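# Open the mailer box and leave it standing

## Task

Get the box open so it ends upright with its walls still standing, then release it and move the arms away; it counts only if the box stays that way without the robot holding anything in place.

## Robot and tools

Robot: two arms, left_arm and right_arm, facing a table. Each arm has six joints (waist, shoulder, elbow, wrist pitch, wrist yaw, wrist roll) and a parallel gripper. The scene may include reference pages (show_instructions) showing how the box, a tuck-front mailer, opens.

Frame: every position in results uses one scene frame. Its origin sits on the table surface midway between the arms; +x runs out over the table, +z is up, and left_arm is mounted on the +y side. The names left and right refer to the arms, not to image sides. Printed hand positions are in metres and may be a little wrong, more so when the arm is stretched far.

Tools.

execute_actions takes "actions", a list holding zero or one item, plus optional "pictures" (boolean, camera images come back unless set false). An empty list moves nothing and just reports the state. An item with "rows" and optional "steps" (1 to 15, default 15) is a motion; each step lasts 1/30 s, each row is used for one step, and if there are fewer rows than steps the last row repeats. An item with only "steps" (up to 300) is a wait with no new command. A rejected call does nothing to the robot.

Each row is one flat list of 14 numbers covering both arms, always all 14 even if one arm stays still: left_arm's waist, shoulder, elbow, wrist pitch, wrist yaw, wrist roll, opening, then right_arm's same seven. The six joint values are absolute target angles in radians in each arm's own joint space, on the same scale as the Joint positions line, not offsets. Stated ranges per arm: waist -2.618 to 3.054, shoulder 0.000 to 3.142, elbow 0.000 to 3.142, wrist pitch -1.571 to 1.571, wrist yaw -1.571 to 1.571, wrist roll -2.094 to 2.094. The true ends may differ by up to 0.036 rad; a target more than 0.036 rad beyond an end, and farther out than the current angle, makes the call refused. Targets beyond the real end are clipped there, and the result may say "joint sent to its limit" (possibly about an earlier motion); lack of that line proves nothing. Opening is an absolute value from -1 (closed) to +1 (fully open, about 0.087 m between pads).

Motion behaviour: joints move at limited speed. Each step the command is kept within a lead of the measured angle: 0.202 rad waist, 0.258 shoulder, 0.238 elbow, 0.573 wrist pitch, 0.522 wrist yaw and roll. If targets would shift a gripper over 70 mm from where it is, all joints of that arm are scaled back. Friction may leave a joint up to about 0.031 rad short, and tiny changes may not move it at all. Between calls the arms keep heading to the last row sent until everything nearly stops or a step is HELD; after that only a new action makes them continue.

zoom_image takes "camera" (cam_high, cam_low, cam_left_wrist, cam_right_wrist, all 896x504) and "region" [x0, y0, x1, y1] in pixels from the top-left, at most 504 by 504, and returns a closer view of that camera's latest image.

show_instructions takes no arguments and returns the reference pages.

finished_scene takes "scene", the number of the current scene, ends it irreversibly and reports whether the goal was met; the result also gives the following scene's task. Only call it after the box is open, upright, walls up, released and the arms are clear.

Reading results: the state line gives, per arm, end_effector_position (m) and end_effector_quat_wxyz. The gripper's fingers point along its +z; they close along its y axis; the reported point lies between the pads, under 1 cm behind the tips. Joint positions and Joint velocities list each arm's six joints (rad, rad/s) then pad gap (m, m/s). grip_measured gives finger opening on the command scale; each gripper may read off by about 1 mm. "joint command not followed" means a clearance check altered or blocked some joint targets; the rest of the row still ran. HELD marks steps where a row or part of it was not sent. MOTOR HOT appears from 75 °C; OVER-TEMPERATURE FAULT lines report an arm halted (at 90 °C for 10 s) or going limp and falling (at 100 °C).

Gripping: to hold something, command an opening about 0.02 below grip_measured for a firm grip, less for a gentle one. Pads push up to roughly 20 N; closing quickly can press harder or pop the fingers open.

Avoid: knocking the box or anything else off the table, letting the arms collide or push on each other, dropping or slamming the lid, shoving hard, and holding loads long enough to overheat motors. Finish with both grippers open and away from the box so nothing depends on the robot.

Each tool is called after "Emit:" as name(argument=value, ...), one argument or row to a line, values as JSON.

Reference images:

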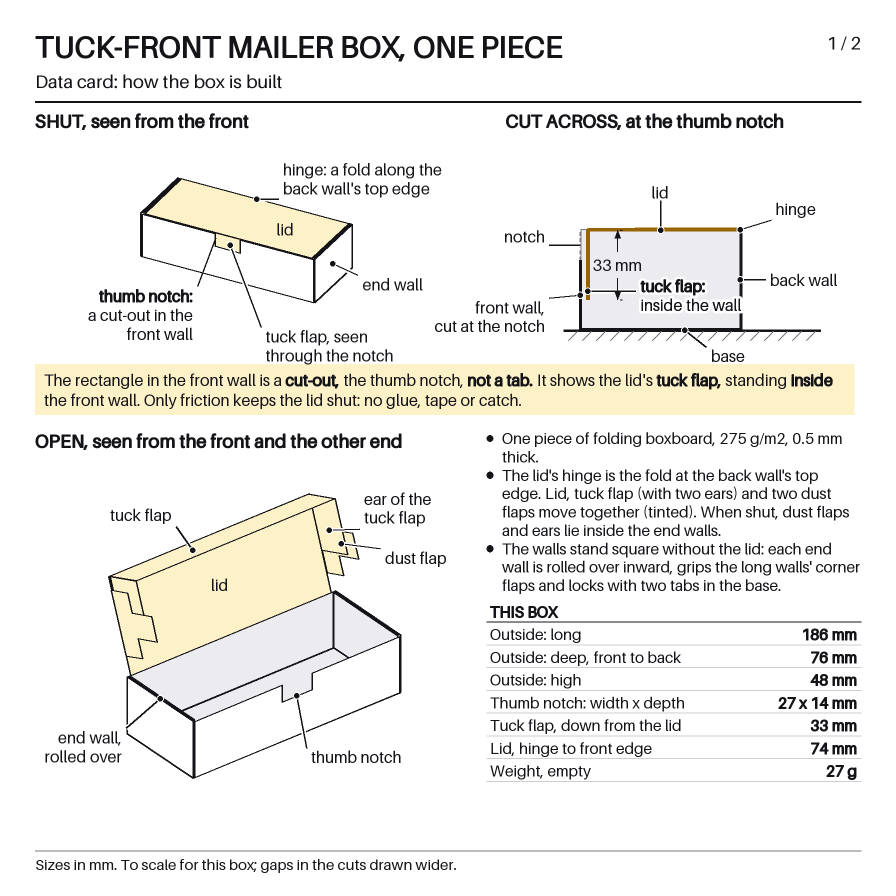

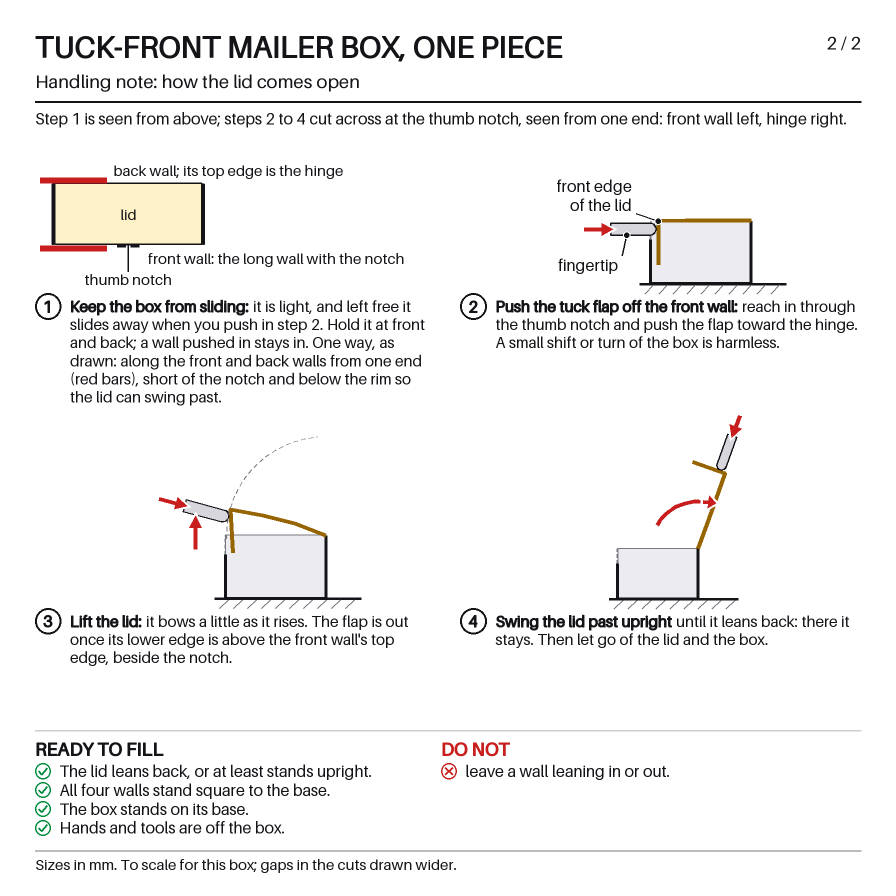

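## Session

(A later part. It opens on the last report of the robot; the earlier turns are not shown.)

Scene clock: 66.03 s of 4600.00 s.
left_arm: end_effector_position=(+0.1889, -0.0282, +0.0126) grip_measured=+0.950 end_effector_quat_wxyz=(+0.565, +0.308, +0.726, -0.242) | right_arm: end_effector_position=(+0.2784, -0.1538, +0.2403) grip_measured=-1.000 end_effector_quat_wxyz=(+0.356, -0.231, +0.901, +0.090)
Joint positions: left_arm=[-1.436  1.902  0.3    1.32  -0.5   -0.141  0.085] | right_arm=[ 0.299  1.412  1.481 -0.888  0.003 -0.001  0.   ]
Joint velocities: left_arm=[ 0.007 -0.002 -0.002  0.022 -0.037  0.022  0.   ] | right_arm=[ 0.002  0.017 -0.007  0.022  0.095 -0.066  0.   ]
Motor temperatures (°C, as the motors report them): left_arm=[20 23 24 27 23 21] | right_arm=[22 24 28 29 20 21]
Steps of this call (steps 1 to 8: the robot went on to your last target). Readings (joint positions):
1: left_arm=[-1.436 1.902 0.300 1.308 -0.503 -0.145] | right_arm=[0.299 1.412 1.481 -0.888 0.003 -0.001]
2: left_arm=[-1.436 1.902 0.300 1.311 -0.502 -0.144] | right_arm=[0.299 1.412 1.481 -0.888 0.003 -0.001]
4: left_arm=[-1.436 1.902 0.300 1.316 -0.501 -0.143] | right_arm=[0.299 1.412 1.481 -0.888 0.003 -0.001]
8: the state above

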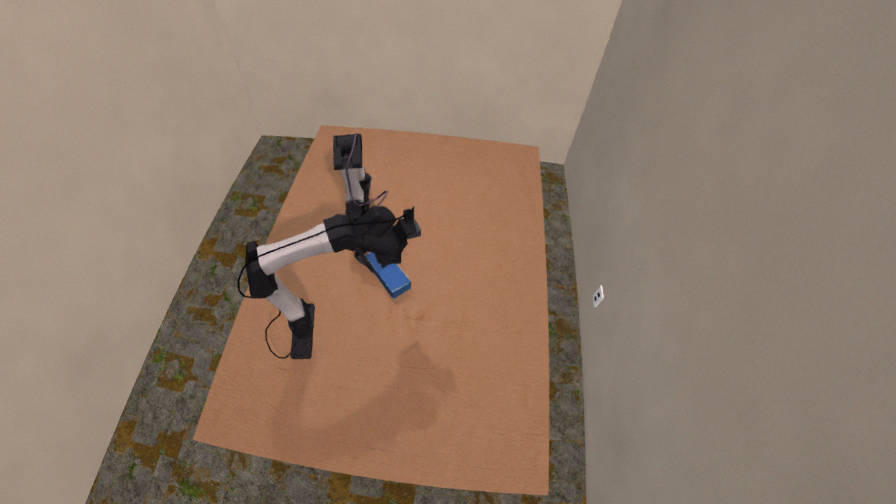

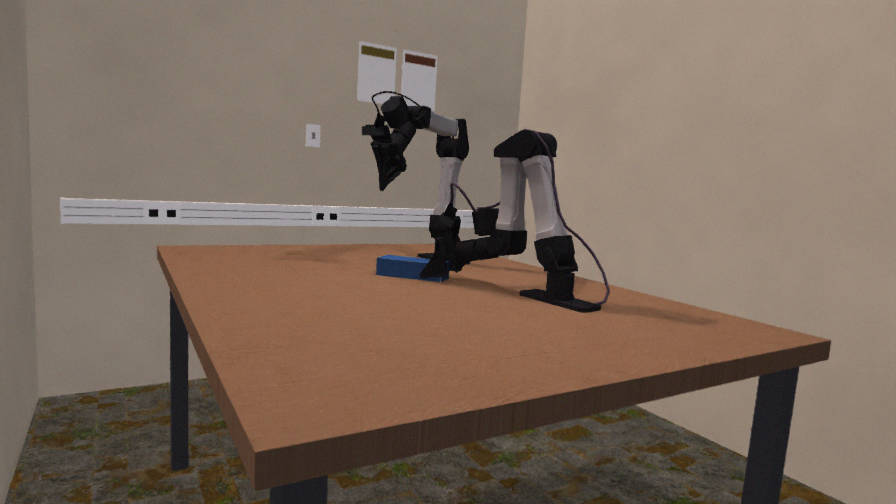

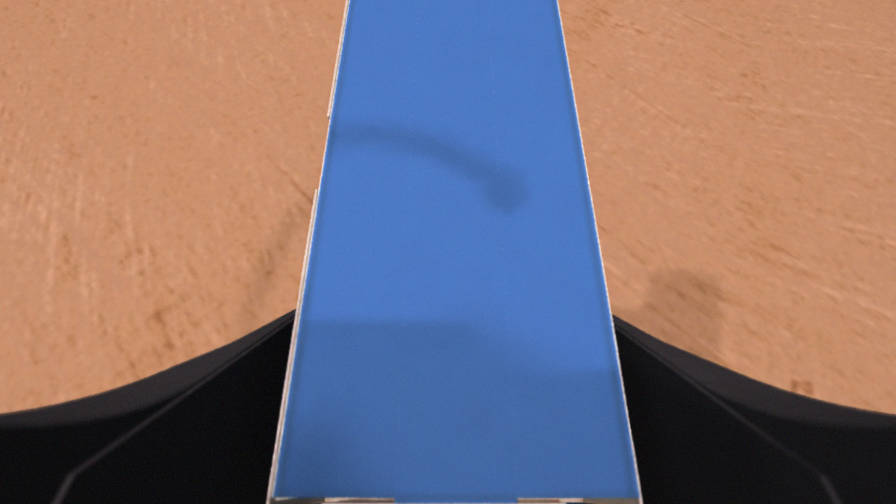

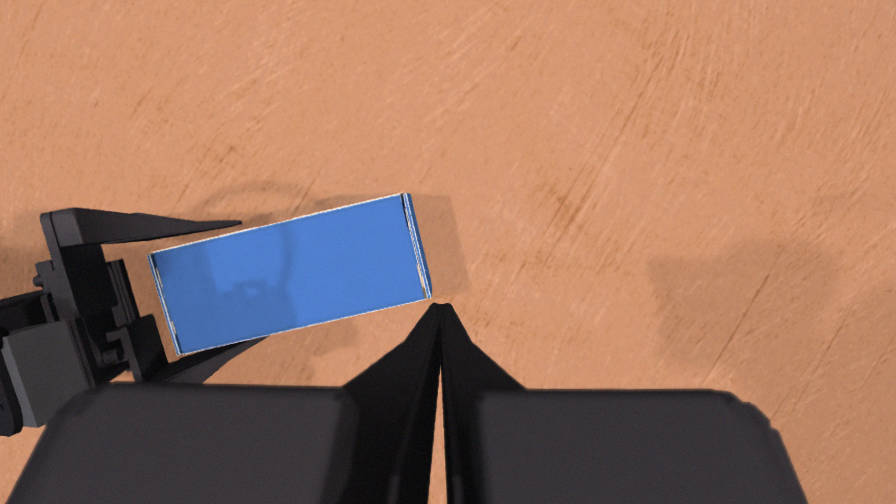

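Emit:
execute_actions(
  actions=[
    {"rows": [[-1.425,1.92,0.315,1.325,-0.49,-0.13,0.9, 0.3,1.4,1.5,-0.9,0,0,-1],[-1.425,1.92,0.315,1.325,-0.49,-0.13,0.86, 0.3,1.4,1.5,-0.9,0,0,-1],[-1.425,1.92,0.315,1.325,-0.49,-0.13,0.83, 0.3,1.4,1.5,-0.9,0,0,-1],[-1.425,1.92,0.315,1.325,-0.49,-0.13,0.8, 0.3,1.4,1.5,-0.9,0,0,-1],[-1.425,1.92,0.315,1.325,-0.49,-0.13,0.78, 0.3,1.4,1.5,-0.9,0,0,-1],[-1.425,1.92,0.315,1.325,-0.49,-0.13,0.765, 0.3,1.4,1.5,-0.9,0,0,-1],[-1.425,1.92,0.315,1.325,-0.49,-0.13,0.75, 0.3,1.4,1.5,-0.9,0,0,-1],[-1.425,1.92,0.315,1.325,-0.49,-0.13,0.74, 0.3,1.4,1.5,-0.9,0,0,-1],[-1.425,1.92,0.315,1.325,-0.49,-0.13,0.733, 0.3,1.4,1.5,-0.9,0,0,-1],[-1.425,1.92,0.315,1.325,-0.49,-0.13,0.726, 0.3,1.4,1.5,-0.9,0,0,-1],[-1.425,1.92,0.315,1.325,-0.49,-0.13,0.72, 0.3,1.4,1.5,-0.9,0,0,-1],[-1.425,1.92,0.315,1.325,-0.49,-0.13,0.715, 0.3,1.4,1.5,-0.9,0,0,-1]], "steps": 15},
  ],
  pictures=false,
)

Emit:
execute_actions(
  actions=[
    {"rows": [[-1.455,1.92,0.315,1.325,-0.49,-0.13,0.712, 0.3,1.4,1.5,-0.9,0,0,-1],[-1.47,1.92,0.315,1.325,-0.49,-0.13,0.712, 0.3,1.4,1.5,-0.9,0,0,-1],[-1.485,1.92,0.315,1.325,-0.49,-0.13,0.712, 0.3,1.4,1.5,-0.9,0,0,-1],[-1.5,1.92,0.315,1.325,-0.49,-0.13,0.712, 0.3,1.4,1.5,-0.9,0,0,-1],[-1.515,1.92,0.315,1.325,-0.49,-0.13,0.712, 0.3,1.4,1.5,-0.9,0,0,-1],[-1.53,1.92,0.315,1.325,-0.49,-0.13,0.712, 0.3,1.4,1.5,-0.9,0,0,-1],[-1.545,1.92,0.315,1.325,-0.49,-0.13,0.712, 0.3,1.4,1.5,-0.9,0,0,-1],[-1.56,1.92,0.315,1.325,-0.49,-0.13,0.712, 0.3,1.4,1.5,-0.9,0,0,-1],[-1.575,1.92,0.315,1.325,-0.49,-0.13,0.712, 0.3,1.4,1.5,-0.9,0,0,-1],[-1.59,1.92,0.315,1.325,-0.49,-0.13,0.712, 0.3,1.4,1.5,-0.9,0,0,-1],[-1.605,1.92,0.315,1.325,-0.49,-0.13,0.712, 0.3,1.4,1.5,-0.9,0,0,-1],[-1.62,1.92,0.315,1.325,-0.49,-0.13,0.712, 0.3,1.4,1.5,-0.9,0,0,-1],[-1.635,1.92,0.315,1.325,-0.49,-0.13,0.712, 0.3,1.4,1.5,-0.9,0,0,-1],[-1.65,1.92,0.315,1.325,-0.49,-0.13,0.712, 0.3,1.4,1.5,-0.9,0,0,-1]], "steps": 15},
  ],
)

Scene clock: 70.67 s of 4600.00 s.
left_arm: end_effector_position=(+0.1887, -0.0286, +0.0131) grip_measured=+0.717 end_effector_quat_wxyz=(+0.565, +0.308, +0.725, -0.243) | right_arm: end_effector_position=(+0.2784, -0.1538, +0.2403) grip_measured=-1.000 end_effector_quat_wxyz=(+0.356, -0.231, +0.901, +0.090)
Joint positions: left_arm=[-1.436  1.902  0.3    1.323 -0.498 -0.14   0.075] | right_arm=[ 0.299  1.412  1.481 -0.888  0.003 -0.001  0.   ]
Joint velocities: left_arm=[-0.012 -0.012 -0.002  0.022 -0.081  0.022 -0.   ] | right_arm=[ 0.012  0.002  0.002 -0.007 -0.051  0.066  0.   ]
Motor temperatures (°C, as the motors report them): left_arm=[20 22 24 28 23 21] | right_arm=[22 24 28 29 20 21]
Steps of this call (steps 1 to 30: the robot went on to your last target; steps 31 to 90: nothing new was sent; then 1.13 s passed at rest; steps 91 to 105: all 15 steps of this action). Readings (joint positions):
91: left_arm=[-1.436 1.902 0.300 1.323 -0.499 -0.140] | right_arm=[0.299 1.412 1.481 -0.888 0.003 -0.001]
92: left_arm=[-1.436 1.902 0.300 1.323 -0.499 -0.140] | right_arm=[0.299 1.412 1.481 -0.888 0.003 -0.001]
94: left_arm=[-1.436 1.902 0.300 1.323 -0.499 -0.140] | right_arm=[0.299 1.412 1.481 -0.888 0.003 -0.001]
98: left_arm=[-1.436 1.902 0.300 1.323 -0.498 -0.140] | right_arm=[0.299 1.412 1.481 -0.888 0.003 -0.001]
105: the state above

Scene clock: 71.17 s of 4600.00 s.
left_arm: end_effector_position=(+0.1212, -0.0543, +0.0131) grip_measured=+0.714 end_effector_quat_wxyz=(+0.539, +0.377, +0.692, -0.297) | right_arm: end_effector_position=(+0.2784, -0.1538, +0.2403) grip_measured=-1.000 end_effector_quat_wxyz=(+0.356, -0.231, +0.901, +0.090)
Joint positions: left_arm=[-1.627  1.902  0.3    1.323 -0.496 -0.14   0.075] | right_arm=[ 0.299  1.412  1.481 -0.888  0.003 -0.001  0.   ]
Joint velocities: left_arm=[-0.33  -0.032  0.012 -0.007  0.007 -0.022 -0.001] | right_arm=[ 0.002  0.012  0.007 -0.095  0.007  0.066  0.   ]
Motor temperatures (°C, as the motors report them): left_arm=[20 22 24 28 23 21] | right_arm=[22 24 28 29 20 21]
Steps of this call (steps 1 to 15: all 15 steps of this action). Readings (joint positions):
1: left_arm=[-1.437 1.902 0.300 1.323 -0.498 -0.140] | right_arm=[0.299 1.412 1.481 -0.888 0.003 -0.001]
2: left_arm=[-1.440 1.902 0.300 1.323 -0.498 -0.140] | right_arm=[0.299 1.412 1.481 -0.888 0.003 -0.001]
4: left_arm=[-1.461 1.902 0.300 1.323 -0.498 -0.140] | right_arm=[0.299 1.412 1.481 -0.888 0.003 -0.001]
8: left_arm=[-1.524 1.902 0.300 1.323 -0.498 -0.140] | right_arm=[0.299 1.412 1.481 -0.888 0.003 -0.001]
15: the state above

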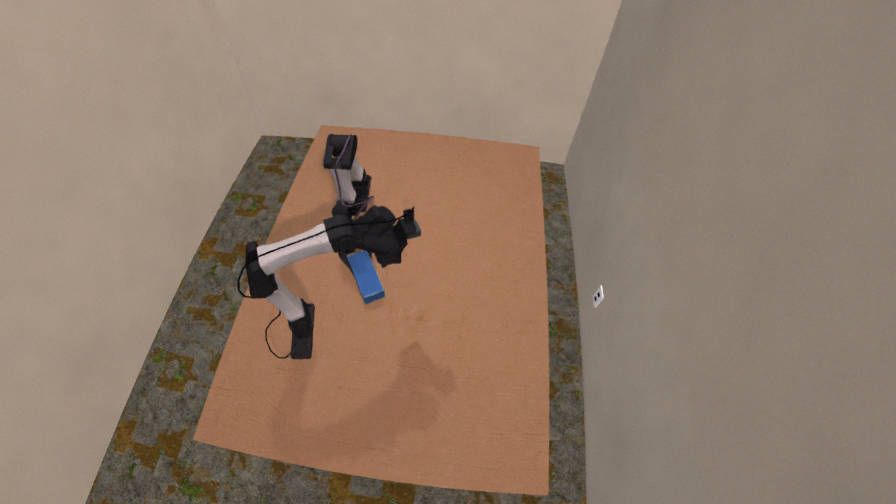

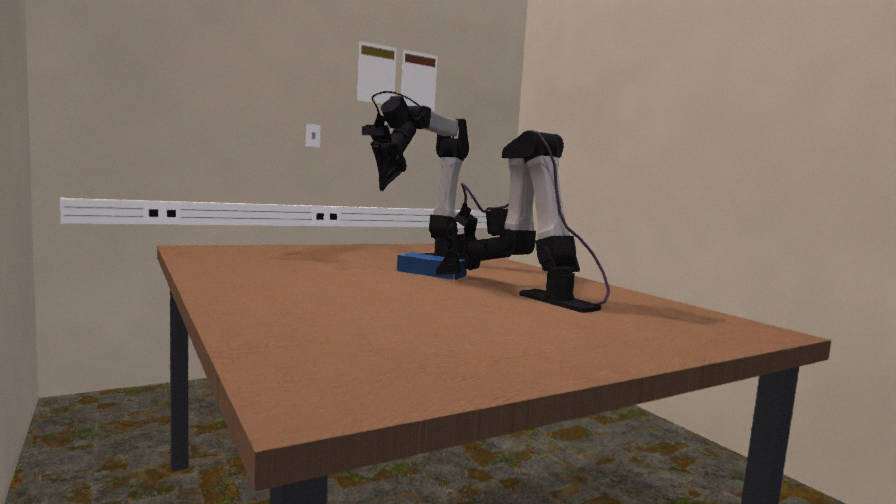

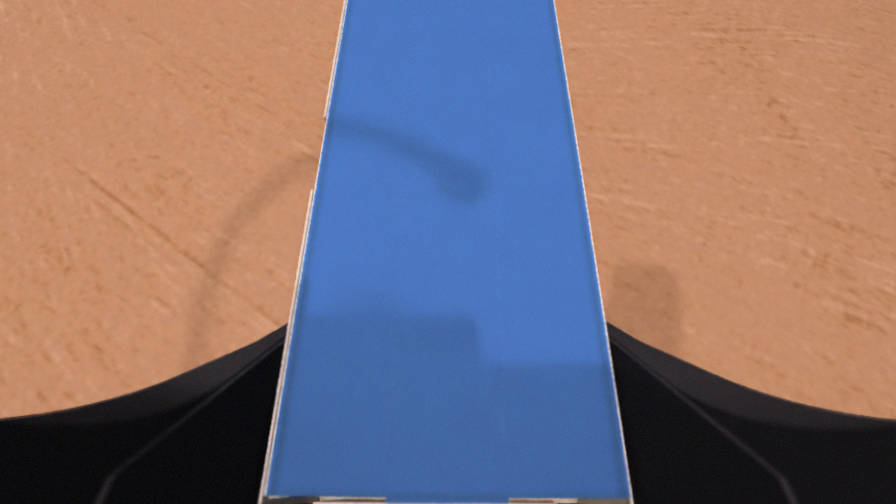

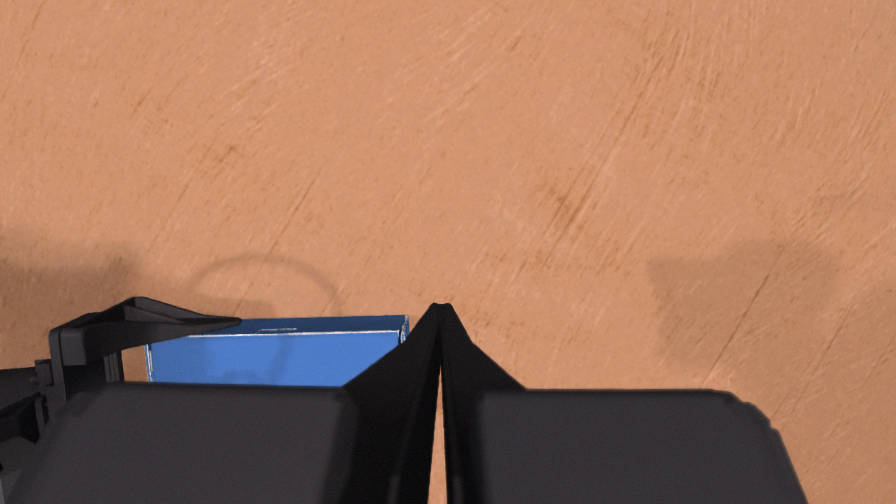

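Emit:
execute_actions(
  actions=[
    {"rows": [[-1.65,1.924,0.325,1.305,-0.49,-0.13,0.712, 0.3,1.4,1.5,-0.9,0,0,-1],[-1.65,1.928,0.335,1.299,-0.49,-0.13,0.712, 0.3,1.4,1.5,-0.9,0,0,-1],[-1.65,1.932,0.344,1.293,-0.49,-0.13,0.712, 0.3,1.4,1.5,-0.9,0,0,-1],[-1.65,1.936,0.353,1.287,-0.49,-0.13,0.712, 0.3,1.4,1.5,-0.9,0,0,-1],[-1.65,1.94,0.363,1.281,-0.49,-0.13,0.712, 0.3,1.4,1.5,-0.9,0,0,-1],[-1.65,1.944,0.372,1.275,-0.49,-0.13,0.712, 0.3,1.4,1.5,-0.9,0,0,-1],[-1.65,1.948,0.381,1.269,-0.49,-0.13,0.712, 0.3,1.4,1.5,-0.9,0,0,-1],[-1.65,1.952,0.391,1.263,-0.49,-0.13,0.712, 0.3,1.4,1.5,-0.9,0,0,-1],[-1.65,1.956,0.40,1.257,-0.49,-0.13,0.712, 0.3,1.4,1.5,-0.9,0,0,-1],[-1.65,1.96,0.41,1.251,-0.49,-0.13,0.712, 0.3,1.4,1.5,-0.9,0,0,-1],[-1.65,1.964,0.419,1.245,-0.49,-0.13,0.712, 0.3,1.4,1.5,-0.9,0,0,-1],[-1.65,1.968,0.428,1.239,-0.49,-0.13,0.712, 0.3,1.4,1.5,-0.9,0,0,-1],[-1.65,1.972,0.438,1.233,-0.49,-0.13,0.712, 0.3,1.4,1.5,-0.9,0,0,-1],[-1.65,1.976,0.447,1.228,-0.49,-0.13,0.712, 0.3,1.4,1.5,-0.9,0,0,-1],[-1.65,1.98,0.456,1.222,-0.49,-0.13,0.712, 0.3,1.4,1.5,-0.9,0,0,-1]], "steps": 15},
  ],
  pictures=false,
)

Emit:
execute_actions(
  actions=[
    {"rows": [[-1.65,1.984,0.466,1.216,-0.49,-0.13,0.712, 0.3,1.4,1.5,-0.9,0,0,-1],[-1.65,1.988,0.476,1.21,-0.49,-0.13,0.712, 0.3,1.4,1.5,-0.9,0,0,-1],[-1.65,1.992,0.486,1.204,-0.49,-0.13,0.712, 0.3,1.4,1.5,-0.9,0,0,-1],[-1.65,1.996,0.495,1.198,-0.49,-0.13,0.712, 0.3,1.4,1.5,-0.9,0,0,-1],[-1.65,2.0,0.505,1.192,-0.49,-0.13,0.712, 0.3,1.4,1.5,-0.9,0,0,-1],[-1.65,2.004,0.515,1.186,-0.49,-0.13,0.712, 0.3,1.4,1.5,-0.9,0,0,-1],[-1.65,2.008,0.525,1.18,-0.49,-0.13,0.712, 0.3,1.4,1.5,-0.9,0,0,-1],[-1.65,2.012,0.534,1.174,-0.49,-0.13,0.712, 0.3,1.4,1.5,-0.9,0,0,-1],[-1.65,2.017,0.544,1.168,-0.49,-0.13,0.712, 0.3,1.4,1.5,-0.9,0,0,-1],[-1.65,2.021,0.554,1.162,-0.49,-0.13,0.712, 0.3,1.4,1.5,-0.9,0,0,-1],[-1.65,2.025,0.564,1.157,-0.49,-0.13,0.712, 0.3,1.4,1.5,-0.9,0,0,-1],[-1.65,2.029,0.573,1.152,-0.49,-0.13,0.712, 0.3,1.4,1.5,-0.9,0,0,-1],[-1.65,2.033,0.583,1.148,-0.49,-0.13,0.712, 0.3,1.4,1.5,-0.9,0,0,-1],[-1.65,2.037,0.593,1.145,-0.49,-0.13,0.712, 0.3,1.4,1.5,-0.9,0,0,-1],[-1.65,2.041,0.602,1.143,-0.49,-0.13,0.712, 0.3,1.4,1.5,-0.9,0,0,-1]], "steps": 15},
  ],
  pictures=false,
)

Emit:
execute_actions(
  actions=[
    {"steps": 10},
  ],
)

Scene clock: 80.60 s of 4600.00 s.
left_arm: end_effector_position=(+0.1173, -0.0875, +0.0149) grip_measured=+0.714 end_effector_quat_wxyz=(+0.539, +0.380, +0.688, -0.304) | right_arm: end_effector_position=(+0.2784, -0.1538, +0.2403) grip_measured=-1.000 end_effector_quat_wxyz=(+0.356, -0.231, +0.901, +0.090)
Joint positions: left_arm=[-1.641  1.953  0.425  1.258 -0.495 -0.14   0.075] | right_arm=[ 0.299  1.412  1.481 -0.888  0.003 -0.001  0.   ]
Joint velocities: left_arm=[-0.002  0.11   0.266 -0.212  0.066  0.051  0.001] | right_arm=[-0.007  0.007 -0.002 -0.066  0.007 -0.037  0.   ]
Motor temperatures (°C, as the motors report them): left_arm=[20 22 24 28 23 21] | right_arm=[22 25 29 29 20 21]
Steps of this call (steps 1 to 30: the robot went on to your last target; steps 31 to 90: nothing new was sent; then 5.93 s passed at rest; steps 91 to 105: all 15 steps of this action). Readings (joint positions):
91: left_arm=[-1.641 1.902 0.301 1.322 -0.495 -0.140] | right_arm=[0.299 1.412 1.481 -0.888 0.003 -0.001]
92: left_arm=[-1.641 1.902 0.305 1.319 -0.495 -0.140] | right_arm=[0.299 1.412 1.481 -0.888 0.003 -0.001]
94: left_arm=[-1.641 1.907 0.320 1.314 -0.495 -0.140] | right_arm=[0.299 1.412 1.481 -0.888 0.003 -0.001]
98: left_arm=[-1.641 1.924 0.359 1.297 -0.495 -0.140] | right_arm=[0.299 1.412 1.481 -0.888 0.003 -0.001]
105: the state above

Scene clock: 81.10 s of 4600.00 s.
left_arm: end_effector_position=(+0.1188, -0.1222, +0.0150) grip_measured=+0.714 end_effector_quat_wxyz=(+0.539, +0.380, +0.688, -0.303) | right_arm: end_effector_position=(+0.2784, -0.1538, +0.2403) grip_measured=-1.000 end_effector_quat_wxyz=(+0.356, -0.231, +0.901, +0.090)
Joint positions: left_arm=[-1.641  2.014  0.57   1.172 -0.495 -0.14   0.075] | right_arm=[ 0.299  1.412  1.481 -0.888  0.003 -0.001  0.   ]
Joint velocities: left_arm=[ 0.002  0.11   0.286 -0.11   0.022  0.007 -0.001] | right_arm=[-0.012 -0.022  0.002 -0.051 -0.007  0.095  0.   ]
Motor temperatures (°C, as the motors report them): left_arm=[20 22 24 28 23 21] | right_arm=[22 25 29 29 20 21]
Steps of this call (steps 1 to 15: all 15 steps of this action). Readings (joint positions):
1: left_arm=[-1.641 1.957 0.434 1.252 -0.495 -0.140] | right_arm=[0.299 1.412 1.481 -0.888 0.003 -0.001]
2: left_arm=[-1.641 1.961 0.444 1.246 -0.495 -0.140] | right_arm=[0.299 1.412 1.481 -0.888 0.003 -0.001]
4: left_arm=[-1.641 1.969 0.463 1.234 -0.495 -0.140] | right_arm=[0.299 1.412 1.481 -0.888 0.003 -0.001]
8: left_arm=[-1.641 1.985 0.503 1.211 -0.495 -0.140] | right_arm=[0.299 1.412 1.481 -0.888 0.003 -0.001]
15: the state above

Scene clock: 81.43 s of 4600.00 s.
left_arm: end_effector_position=(+0.1189, -0.1257, +0.0144) grip_measured=+0.714 end_effector_quat_wxyz=(+0.538, +0.381, +0.689, -0.302) | right_arm: end_effector_position=(+0.2784, -0.1538, +0.2403) grip_measured=-1.000 end_effector_quat_wxyz=(+0.356, -0.231, +0.901, +0.090)
Joint positions: left_arm=[-1.641  2.019  0.587  1.156 -0.495 -0.14   0.075] | right_arm=[ 0.299  1.412  1.481 -0.888  0.003 -0.001  0.   ]
Joint velocities: left_arm=[ 0.012  0.007  0.012 -0.081 -0.037  0.022  0.   ] | right_arm=[ 0.012  0.017 -0.012 -0.051  0.022  0.007  0.   ]
Motor temperatures (°C, as the motors report them): left_arm=[20 22 24 28 23 21] | right_arm=[22 25 30 29 20 21]
Steps of this call (steps 1 to 10: the robot went on to your last target). Readings (joint positions):
1: left_arm=[-1.641 2.017 0.579 1.169 -0.495 -0.140] | right_arm=[0.299 1.412 1.481 -0.888 0.003 -0.001]
2: left_arm=[-1.641 2.019 0.584 1.166 -0.495 -0.140] | right_arm=[0.299 1.412 1.481 -0.888 0.003 -0.001]
4: left_arm=[-1.641 2.019 0.587 1.163 -0.495 -0.140] | right_arm=[0.299 1.412 1.481 -0.888 0.003 -0.001]
8: left_arm=[-1.641 2.019 0.587 1.158 -0.495 -0.140] | right_arm=[0.299 1.412 1.481 -0.888 0.003 -0.001]
10: the state above

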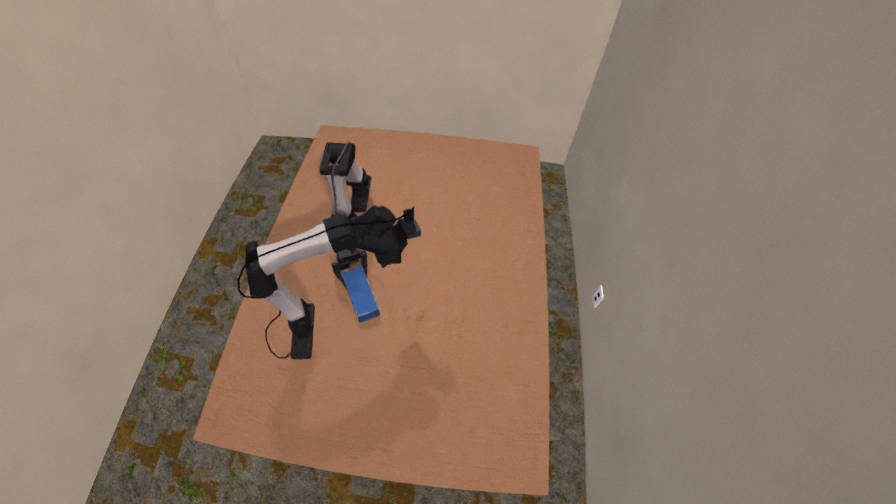

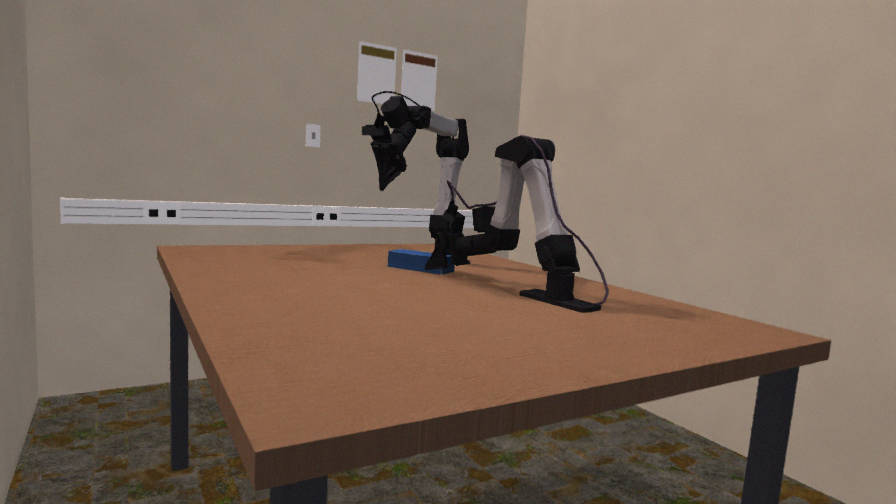

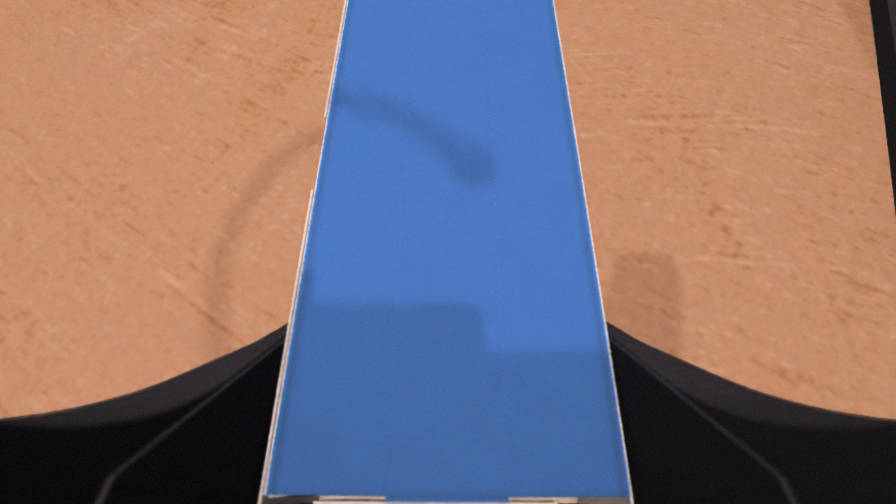

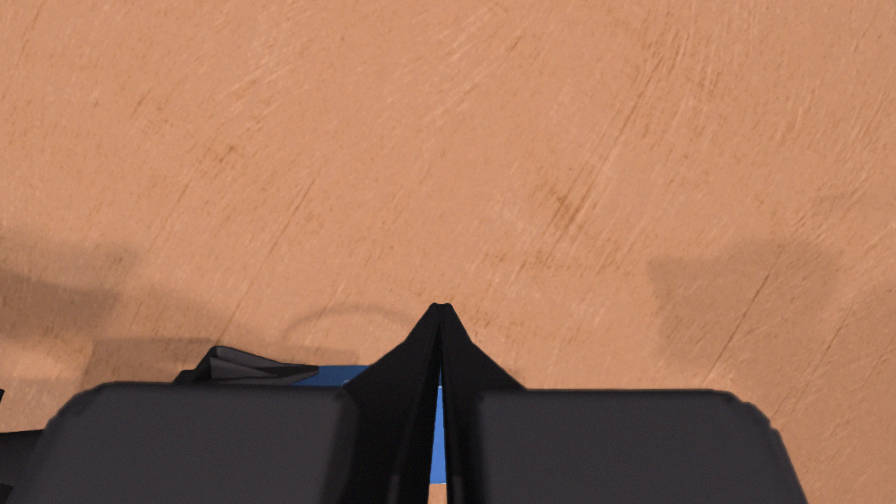

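Emit:
execute_actions(
  actions=[
    {"rows": [[-1.65,2.045,0.602,1.143,-0.49,-0.13,0.712, 0.34,1.5,1.56,-1.05,0,0.05,-1],[-1.65,2.045,0.602,1.143,-0.49,-0.13,0.712, 0.36,1.55,1.6,-1.12,0,0.08,-1],[-1.65,2.045,0.602,1.143,-0.49,-0.13,0.712, 0.38,1.6,1.63,-1.2,0,0.1,-1],[-1.65,2.045,0.602,1.143,-0.49,-0.13,0.712, 0.4,1.65,1.66,-1.27,0,0.12,-1],[-1.65,2.045,0.602,1.143,-0.49,-0.13,0.712, 0.42,1.7,1.69,-1.34,0,0.14,-1],[-1.65,2.045,0.602,1.143,-0.49,-0.13,0.712, 0.44,1.75,1.72,-1.4,0,0.16,-1],[-1.65,2.045,0.602,1.143,-0.49,-0.13,0.712, 0.46,1.8,1.75,-1.46,0,0.165,-1],[-1.65,2.045,0.602,1.143,-0.49,-0.13,0.712, 0.47,1.85,1.78,-1.51,0,0.165,-1],[-1.65,2.045,0.602,1.143,-0.49,-0.13,0.712, 0.47,1.9,1.8,-1.51,0,0.165,-1],[-1.65,2.045,0.602,1.143,-0.49,-0.13,0.712, 0.47,1.95,1.82,-1.51,0,0.165,-1],[-1.65,2.045,0.602,1.143,-0.49,-0.13,0.712, 0.47,2.0,1.83,-1.51,0,0.165,-1],[-1.65,2.045,0.602,1.143,-0.49,-0.13,0.712, 0.47,2.04,1.83,-1.51,0,0.165,-1],[-1.65,2.045,0.602,1.143,-0.49,-0.13,0.712, 0.47,2.08,1.83,-1.51,0,0.165,-1],[-1.65,2.045,0.602,1.143,-0.49,-0.13,0.712, 0.47,2.11,1.83,-1.51,0,0.165,-1],[-1.65,2.045,0.602,1.143,-0.49,-0.13,0.712, 0.47,2.14,1.83,-1.51,0,0.165,-1]], "steps": 15},
  ],
  pictures=false,
)

Emit:
execute_actions(
  actions=[
    {"steps": 15},
  ],
)

Scene clock: 88.13 s of 4600.00 s.
left_arm: end_effector_position=(+0.1189, -0.1255, +0.0140) grip_measured=+0.714 end_effector_quat_wxyz=(+0.537, +0.382, +0.689, -0.301) | right_arm: end_effector_position=(+0.2144, -0.1179, +0.0947) grip_measured=-1.000 end_effector_quat_wxyz=(-0.062, -0.261, +0.963, -0.028)
Joint positions: left_arm=[-1.641  2.019  0.587  1.155 -0.495 -0.14   0.075] | right_arm=[ 0.472  2.079  1.807 -1.436  0.003  0.147  0.   ]
Joint velocities: left_arm=[ 0.002 -0.012  0.002  0.066 -0.007 -0.037  0.001] | right_arm=[-0.017  1.072 -0.002 -0.374  0.022  0.007  0.   ]
Motor temperatures (°C, as the motors report them): left_arm=[20 23 24 28 23 21] | right_arm=[22 26 30 29 20 21]
Steps of this call (steps 1 to 30: the robot went on to your last target; steps 31 to 90: nothing new was sent; then 3.20 s passed at rest; steps 91 to 105: all 15 steps of this action). Readings (joint positions):
91: left_arm=[-1.641 2.019 0.587 1.155 -0.495 -0.140] | right_arm=[0.303 1.422 1.496 -0.912 0.004 0.006]
92: left_arm=[-1.641 2.019 0.587 1.155 -0.495 -0.140] | right_arm=[0.313 1.445 1.529 -0.952 0.004 0.019]
94: left_arm=[-1.641 2.019 0.587 1.155 -0.495 -0.140] | right_arm=[0.349 1.522 1.606 -1.036 0.005 0.049]
98: left_arm=[-1.641 2.019 0.587 1.155 -0.495 -0.140] | right_arm=[0.434 1.732 1.728 -1.243 0.005 0.109]
105: the state above

Scene clock: 88.63 s of 4600.00 s.
left_arm: end_effector_position=(+0.1189, -0.1255, +0.0140) grip_measured=+0.714 end_effector_quat_wxyz=(+0.537, +0.382, +0.689, -0.301) | right_arm: end_effector_position=(+0.2013, -0.1278, +0.0793) grip_measured=-1.000 end_effector_quat_wxyz=(-0.122, -0.254, +0.958, -0.055)
Joint positions: left_arm=[-1.641  2.019  0.587  1.155 -0.495 -0.14   0.075] | right_arm=[ 0.472  2.149  1.807 -1.498  0.003  0.158  0.   ]
Joint velocities: left_arm=[-0.007 -0.002 -0.007 -0.051 -0.051 -0.022  0.001] | right_arm=[-0.012 -0.032 -0.002 -0.051 -0.007  0.007  0.   ]
Motor temperatures (°C, as the motors report them): left_arm=[20 23 25 28 23 21] | right_arm=[22 26 30 28 20 21]
Steps of this call (steps 1 to 15: the robot went on to your last target). Readings (joint positions):
1: left_arm=[-1.641 2.019 0.587 1.155 -0.495 -0.140] | right_arm=[0.472 2.111 1.807 -1.447 0.003 0.150]
2: left_arm=[-1.641 2.019 0.587 1.155 -0.495 -0.140] | right_arm=[0.472 2.137 1.807 -1.456 0.003 0.151]
4: left_arm=[-1.641 2.019 0.587 1.155 -0.495 -0.140] | right_arm=[0.472 2.159 1.807 -1.470 0.003 0.154]
8: left_arm=[-1.641 2.019 0.587 1.155 -0.495 -0.140] | right_arm=[0.472 2.151 1.807 -1.488 0.003 0.157]
15: the state above

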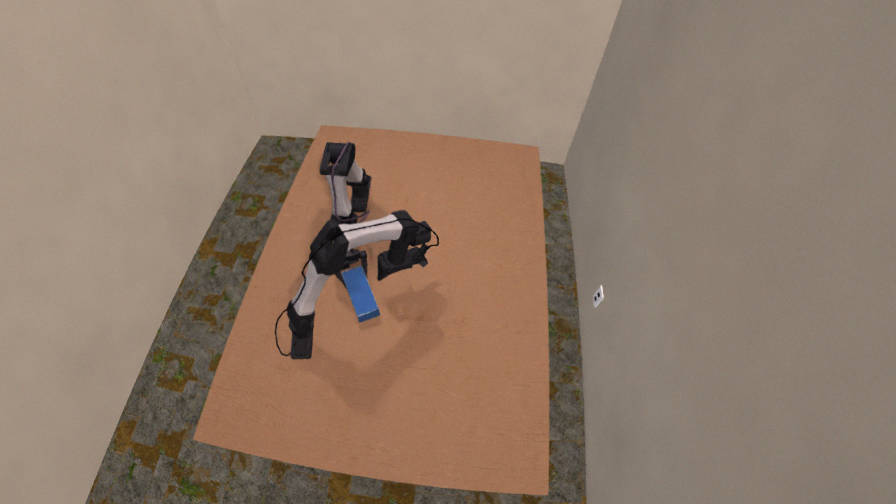

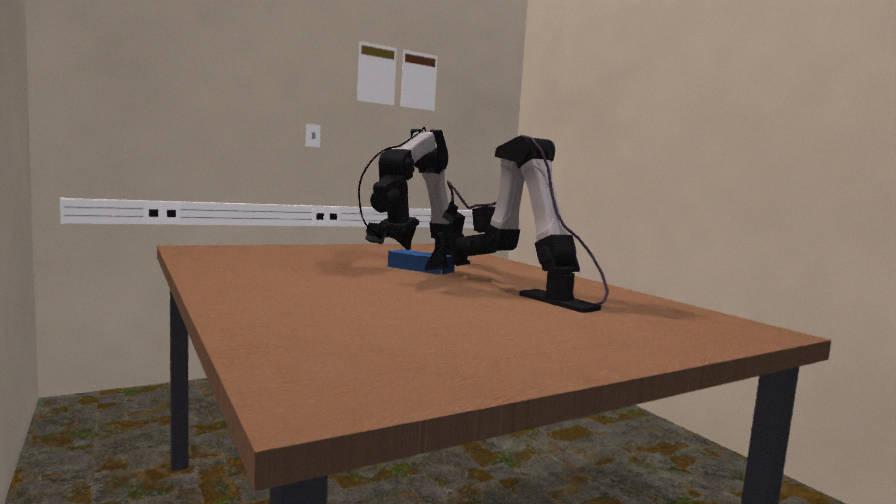

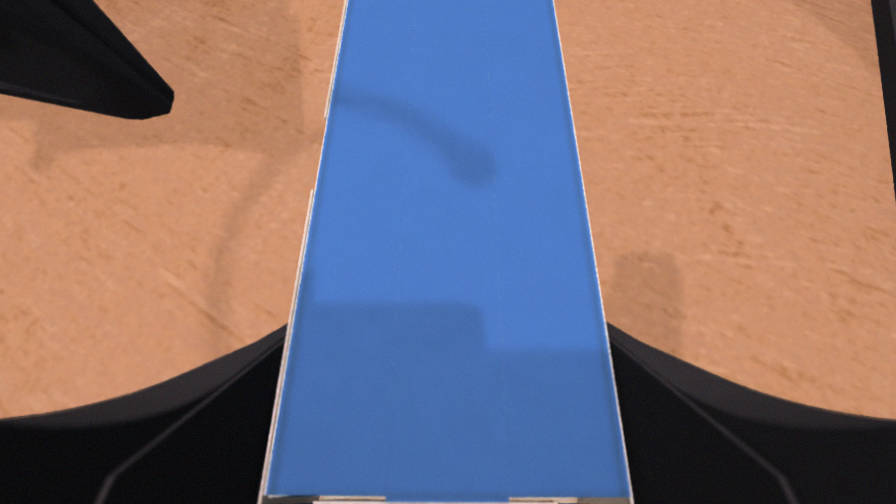

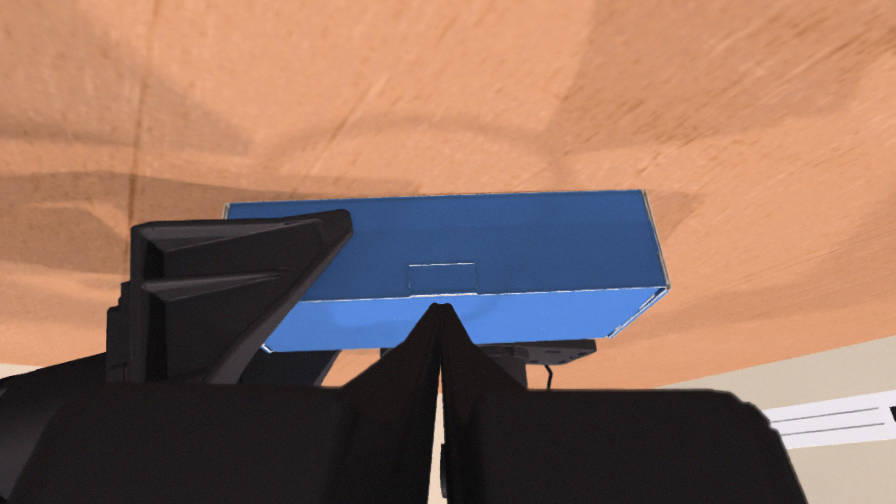

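Emit:
execute_actions(
  actions=[
    {"rows": [[-1.65,2.045,0.602,1.143,-0.49,-0.13,0.712, 0.475,2.16,1.79,-1.51,0,0.165,-1],[-1.65,2.045,0.602,1.143,-0.49,-0.13,0.712, 0.475,2.17,1.785,-1.51,0,0.165,-1],[-1.65,2.045,0.602,1.143,-0.49,-0.13,0.712, 0.475,2.18,1.78,-1.51,0,0.165,-1],[-1.65,2.045,0.602,1.143,-0.49,-0.13,0.712, 0.48,2.19,1.775,-1.51,0,0.165,-1],[-1.65,2.045,0.602,1.143,-0.49,-0.13,0.712, 0.48,2.2,1.77,-1.51,0,0.165,-1],[-1.65,2.045,0.602,1.143,-0.49,-0.13,0.712, 0.485,2.21,1.765,-1.51,0,0.165,-1],[-1.65,2.045,0.602,1.143,-0.49,-0.13,0.712, 0.485,2.22,1.76,-1.51,0,0.165,-1],[-1.65,2.045,0.602,1.143,-0.49,-0.13,0.712, 0.485,2.23,1.755,-1.51,0,0.165,-1]], "steps": 15},
  ],
)

Scene clock: 91.27 s of 4600.00 s.
left_arm: end_effector_position=(+0.1189, -0.1255, +0.0140) grip_measured=+0.714 end_effector_quat_wxyz=(+0.537, +0.382, +0.689, -0.301) | right_arm: end_effector_position=(+0.1909, -0.1362, +0.0541) grip_measured=-1.000 end_effector_quat_wxyz=(-0.173, -0.252, +0.949, -0.078)
Joint positions: left_arm=[-1.641  2.019  0.587  1.155 -0.495 -0.14   0.075] | right_arm=[ 0.472  2.223  1.772 -1.501  0.003  0.158  0.   ]
Joint velocities: left_arm=[ 0.007  0.017  0.012 -0.066  0.007 -0.007 -0.001] | right_arm=[ 0.007 -0.002 -0.012 -0.081 -0.066  0.022  0.   ]
Motor temperatures (°C, as the motors report them): left_arm=[20 23 25 28 23 21] | right_arm=[22 27 30 28 20 21]
Steps of this call (steps 1 to 15: the robot went on to your last target; steps 16 to 64: nothing new was sent; steps 65 to 79: all 15 steps of this action). Readings (joint positions):
65: left_arm=[-1.641 2.019 0.587 1.155 -0.495 -0.140] | right_arm=[0.472 2.149 1.807 -1.499 0.003 0.158]
66: left_arm=[-1.641 2.019 0.587 1.155 -0.495 -0.140] | right_arm=[0.472 2.149 1.807 -1.499 0.003 0.158]
68: left_arm=[-1.641 2.019 0.587 1.155 -0.495 -0.140] | right_arm=[0.472 2.153 1.807 -1.500 0.003 0.158]
72: left_arm=[-1.641 2.019 0.587 1.155 -0.495 -0.140] | right_arm=[0.472 2.182 1.795 -1.501 0.003 0.158]
79: the state above

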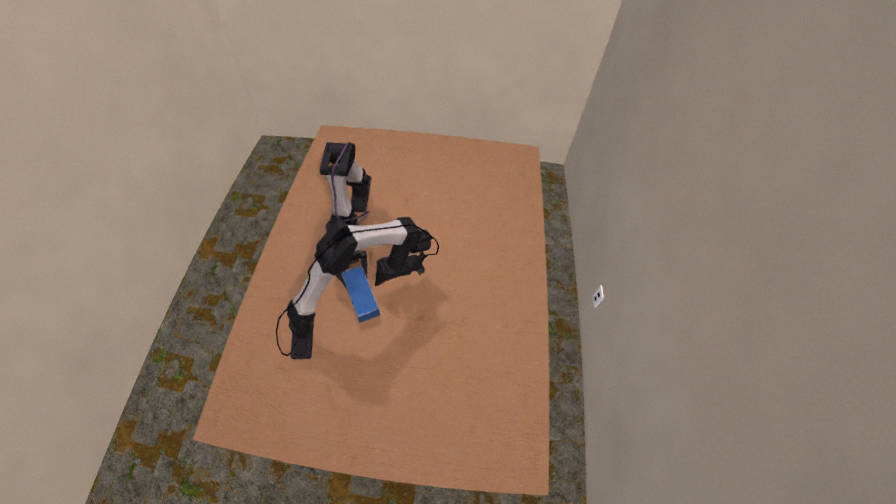

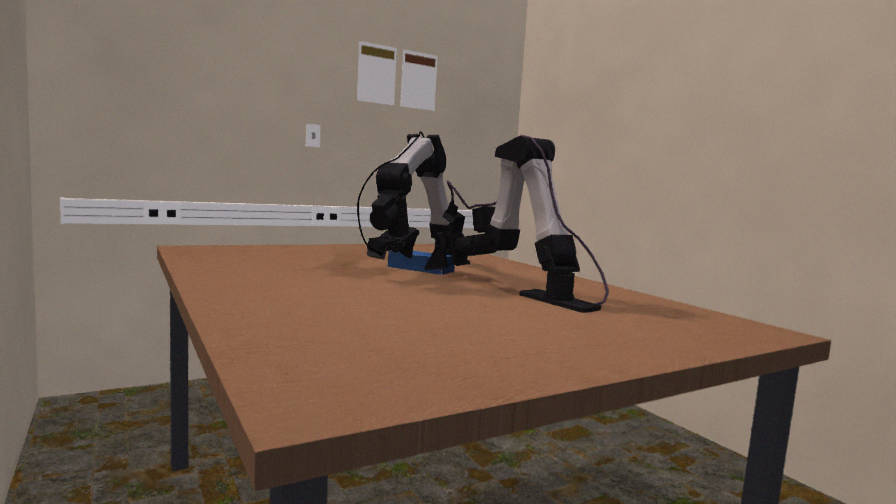

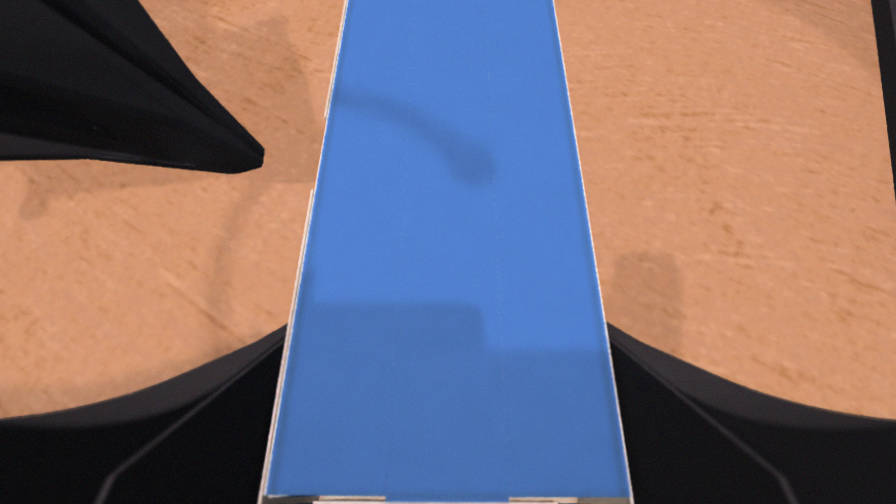

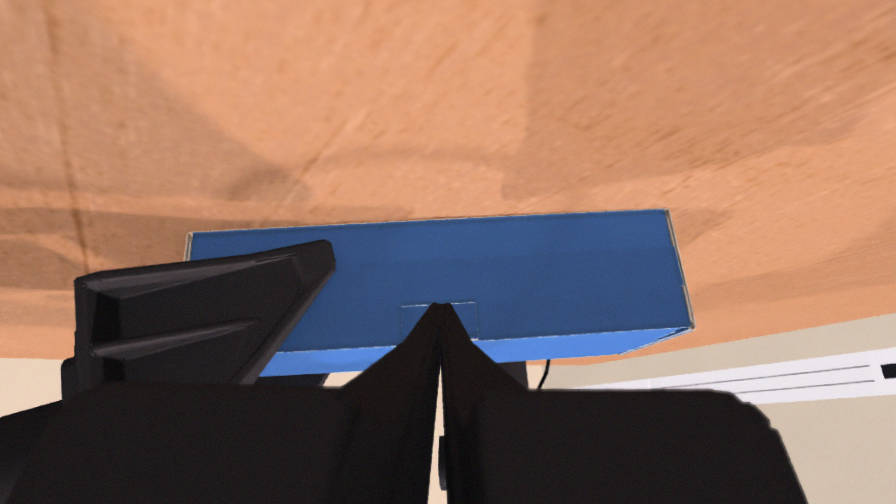

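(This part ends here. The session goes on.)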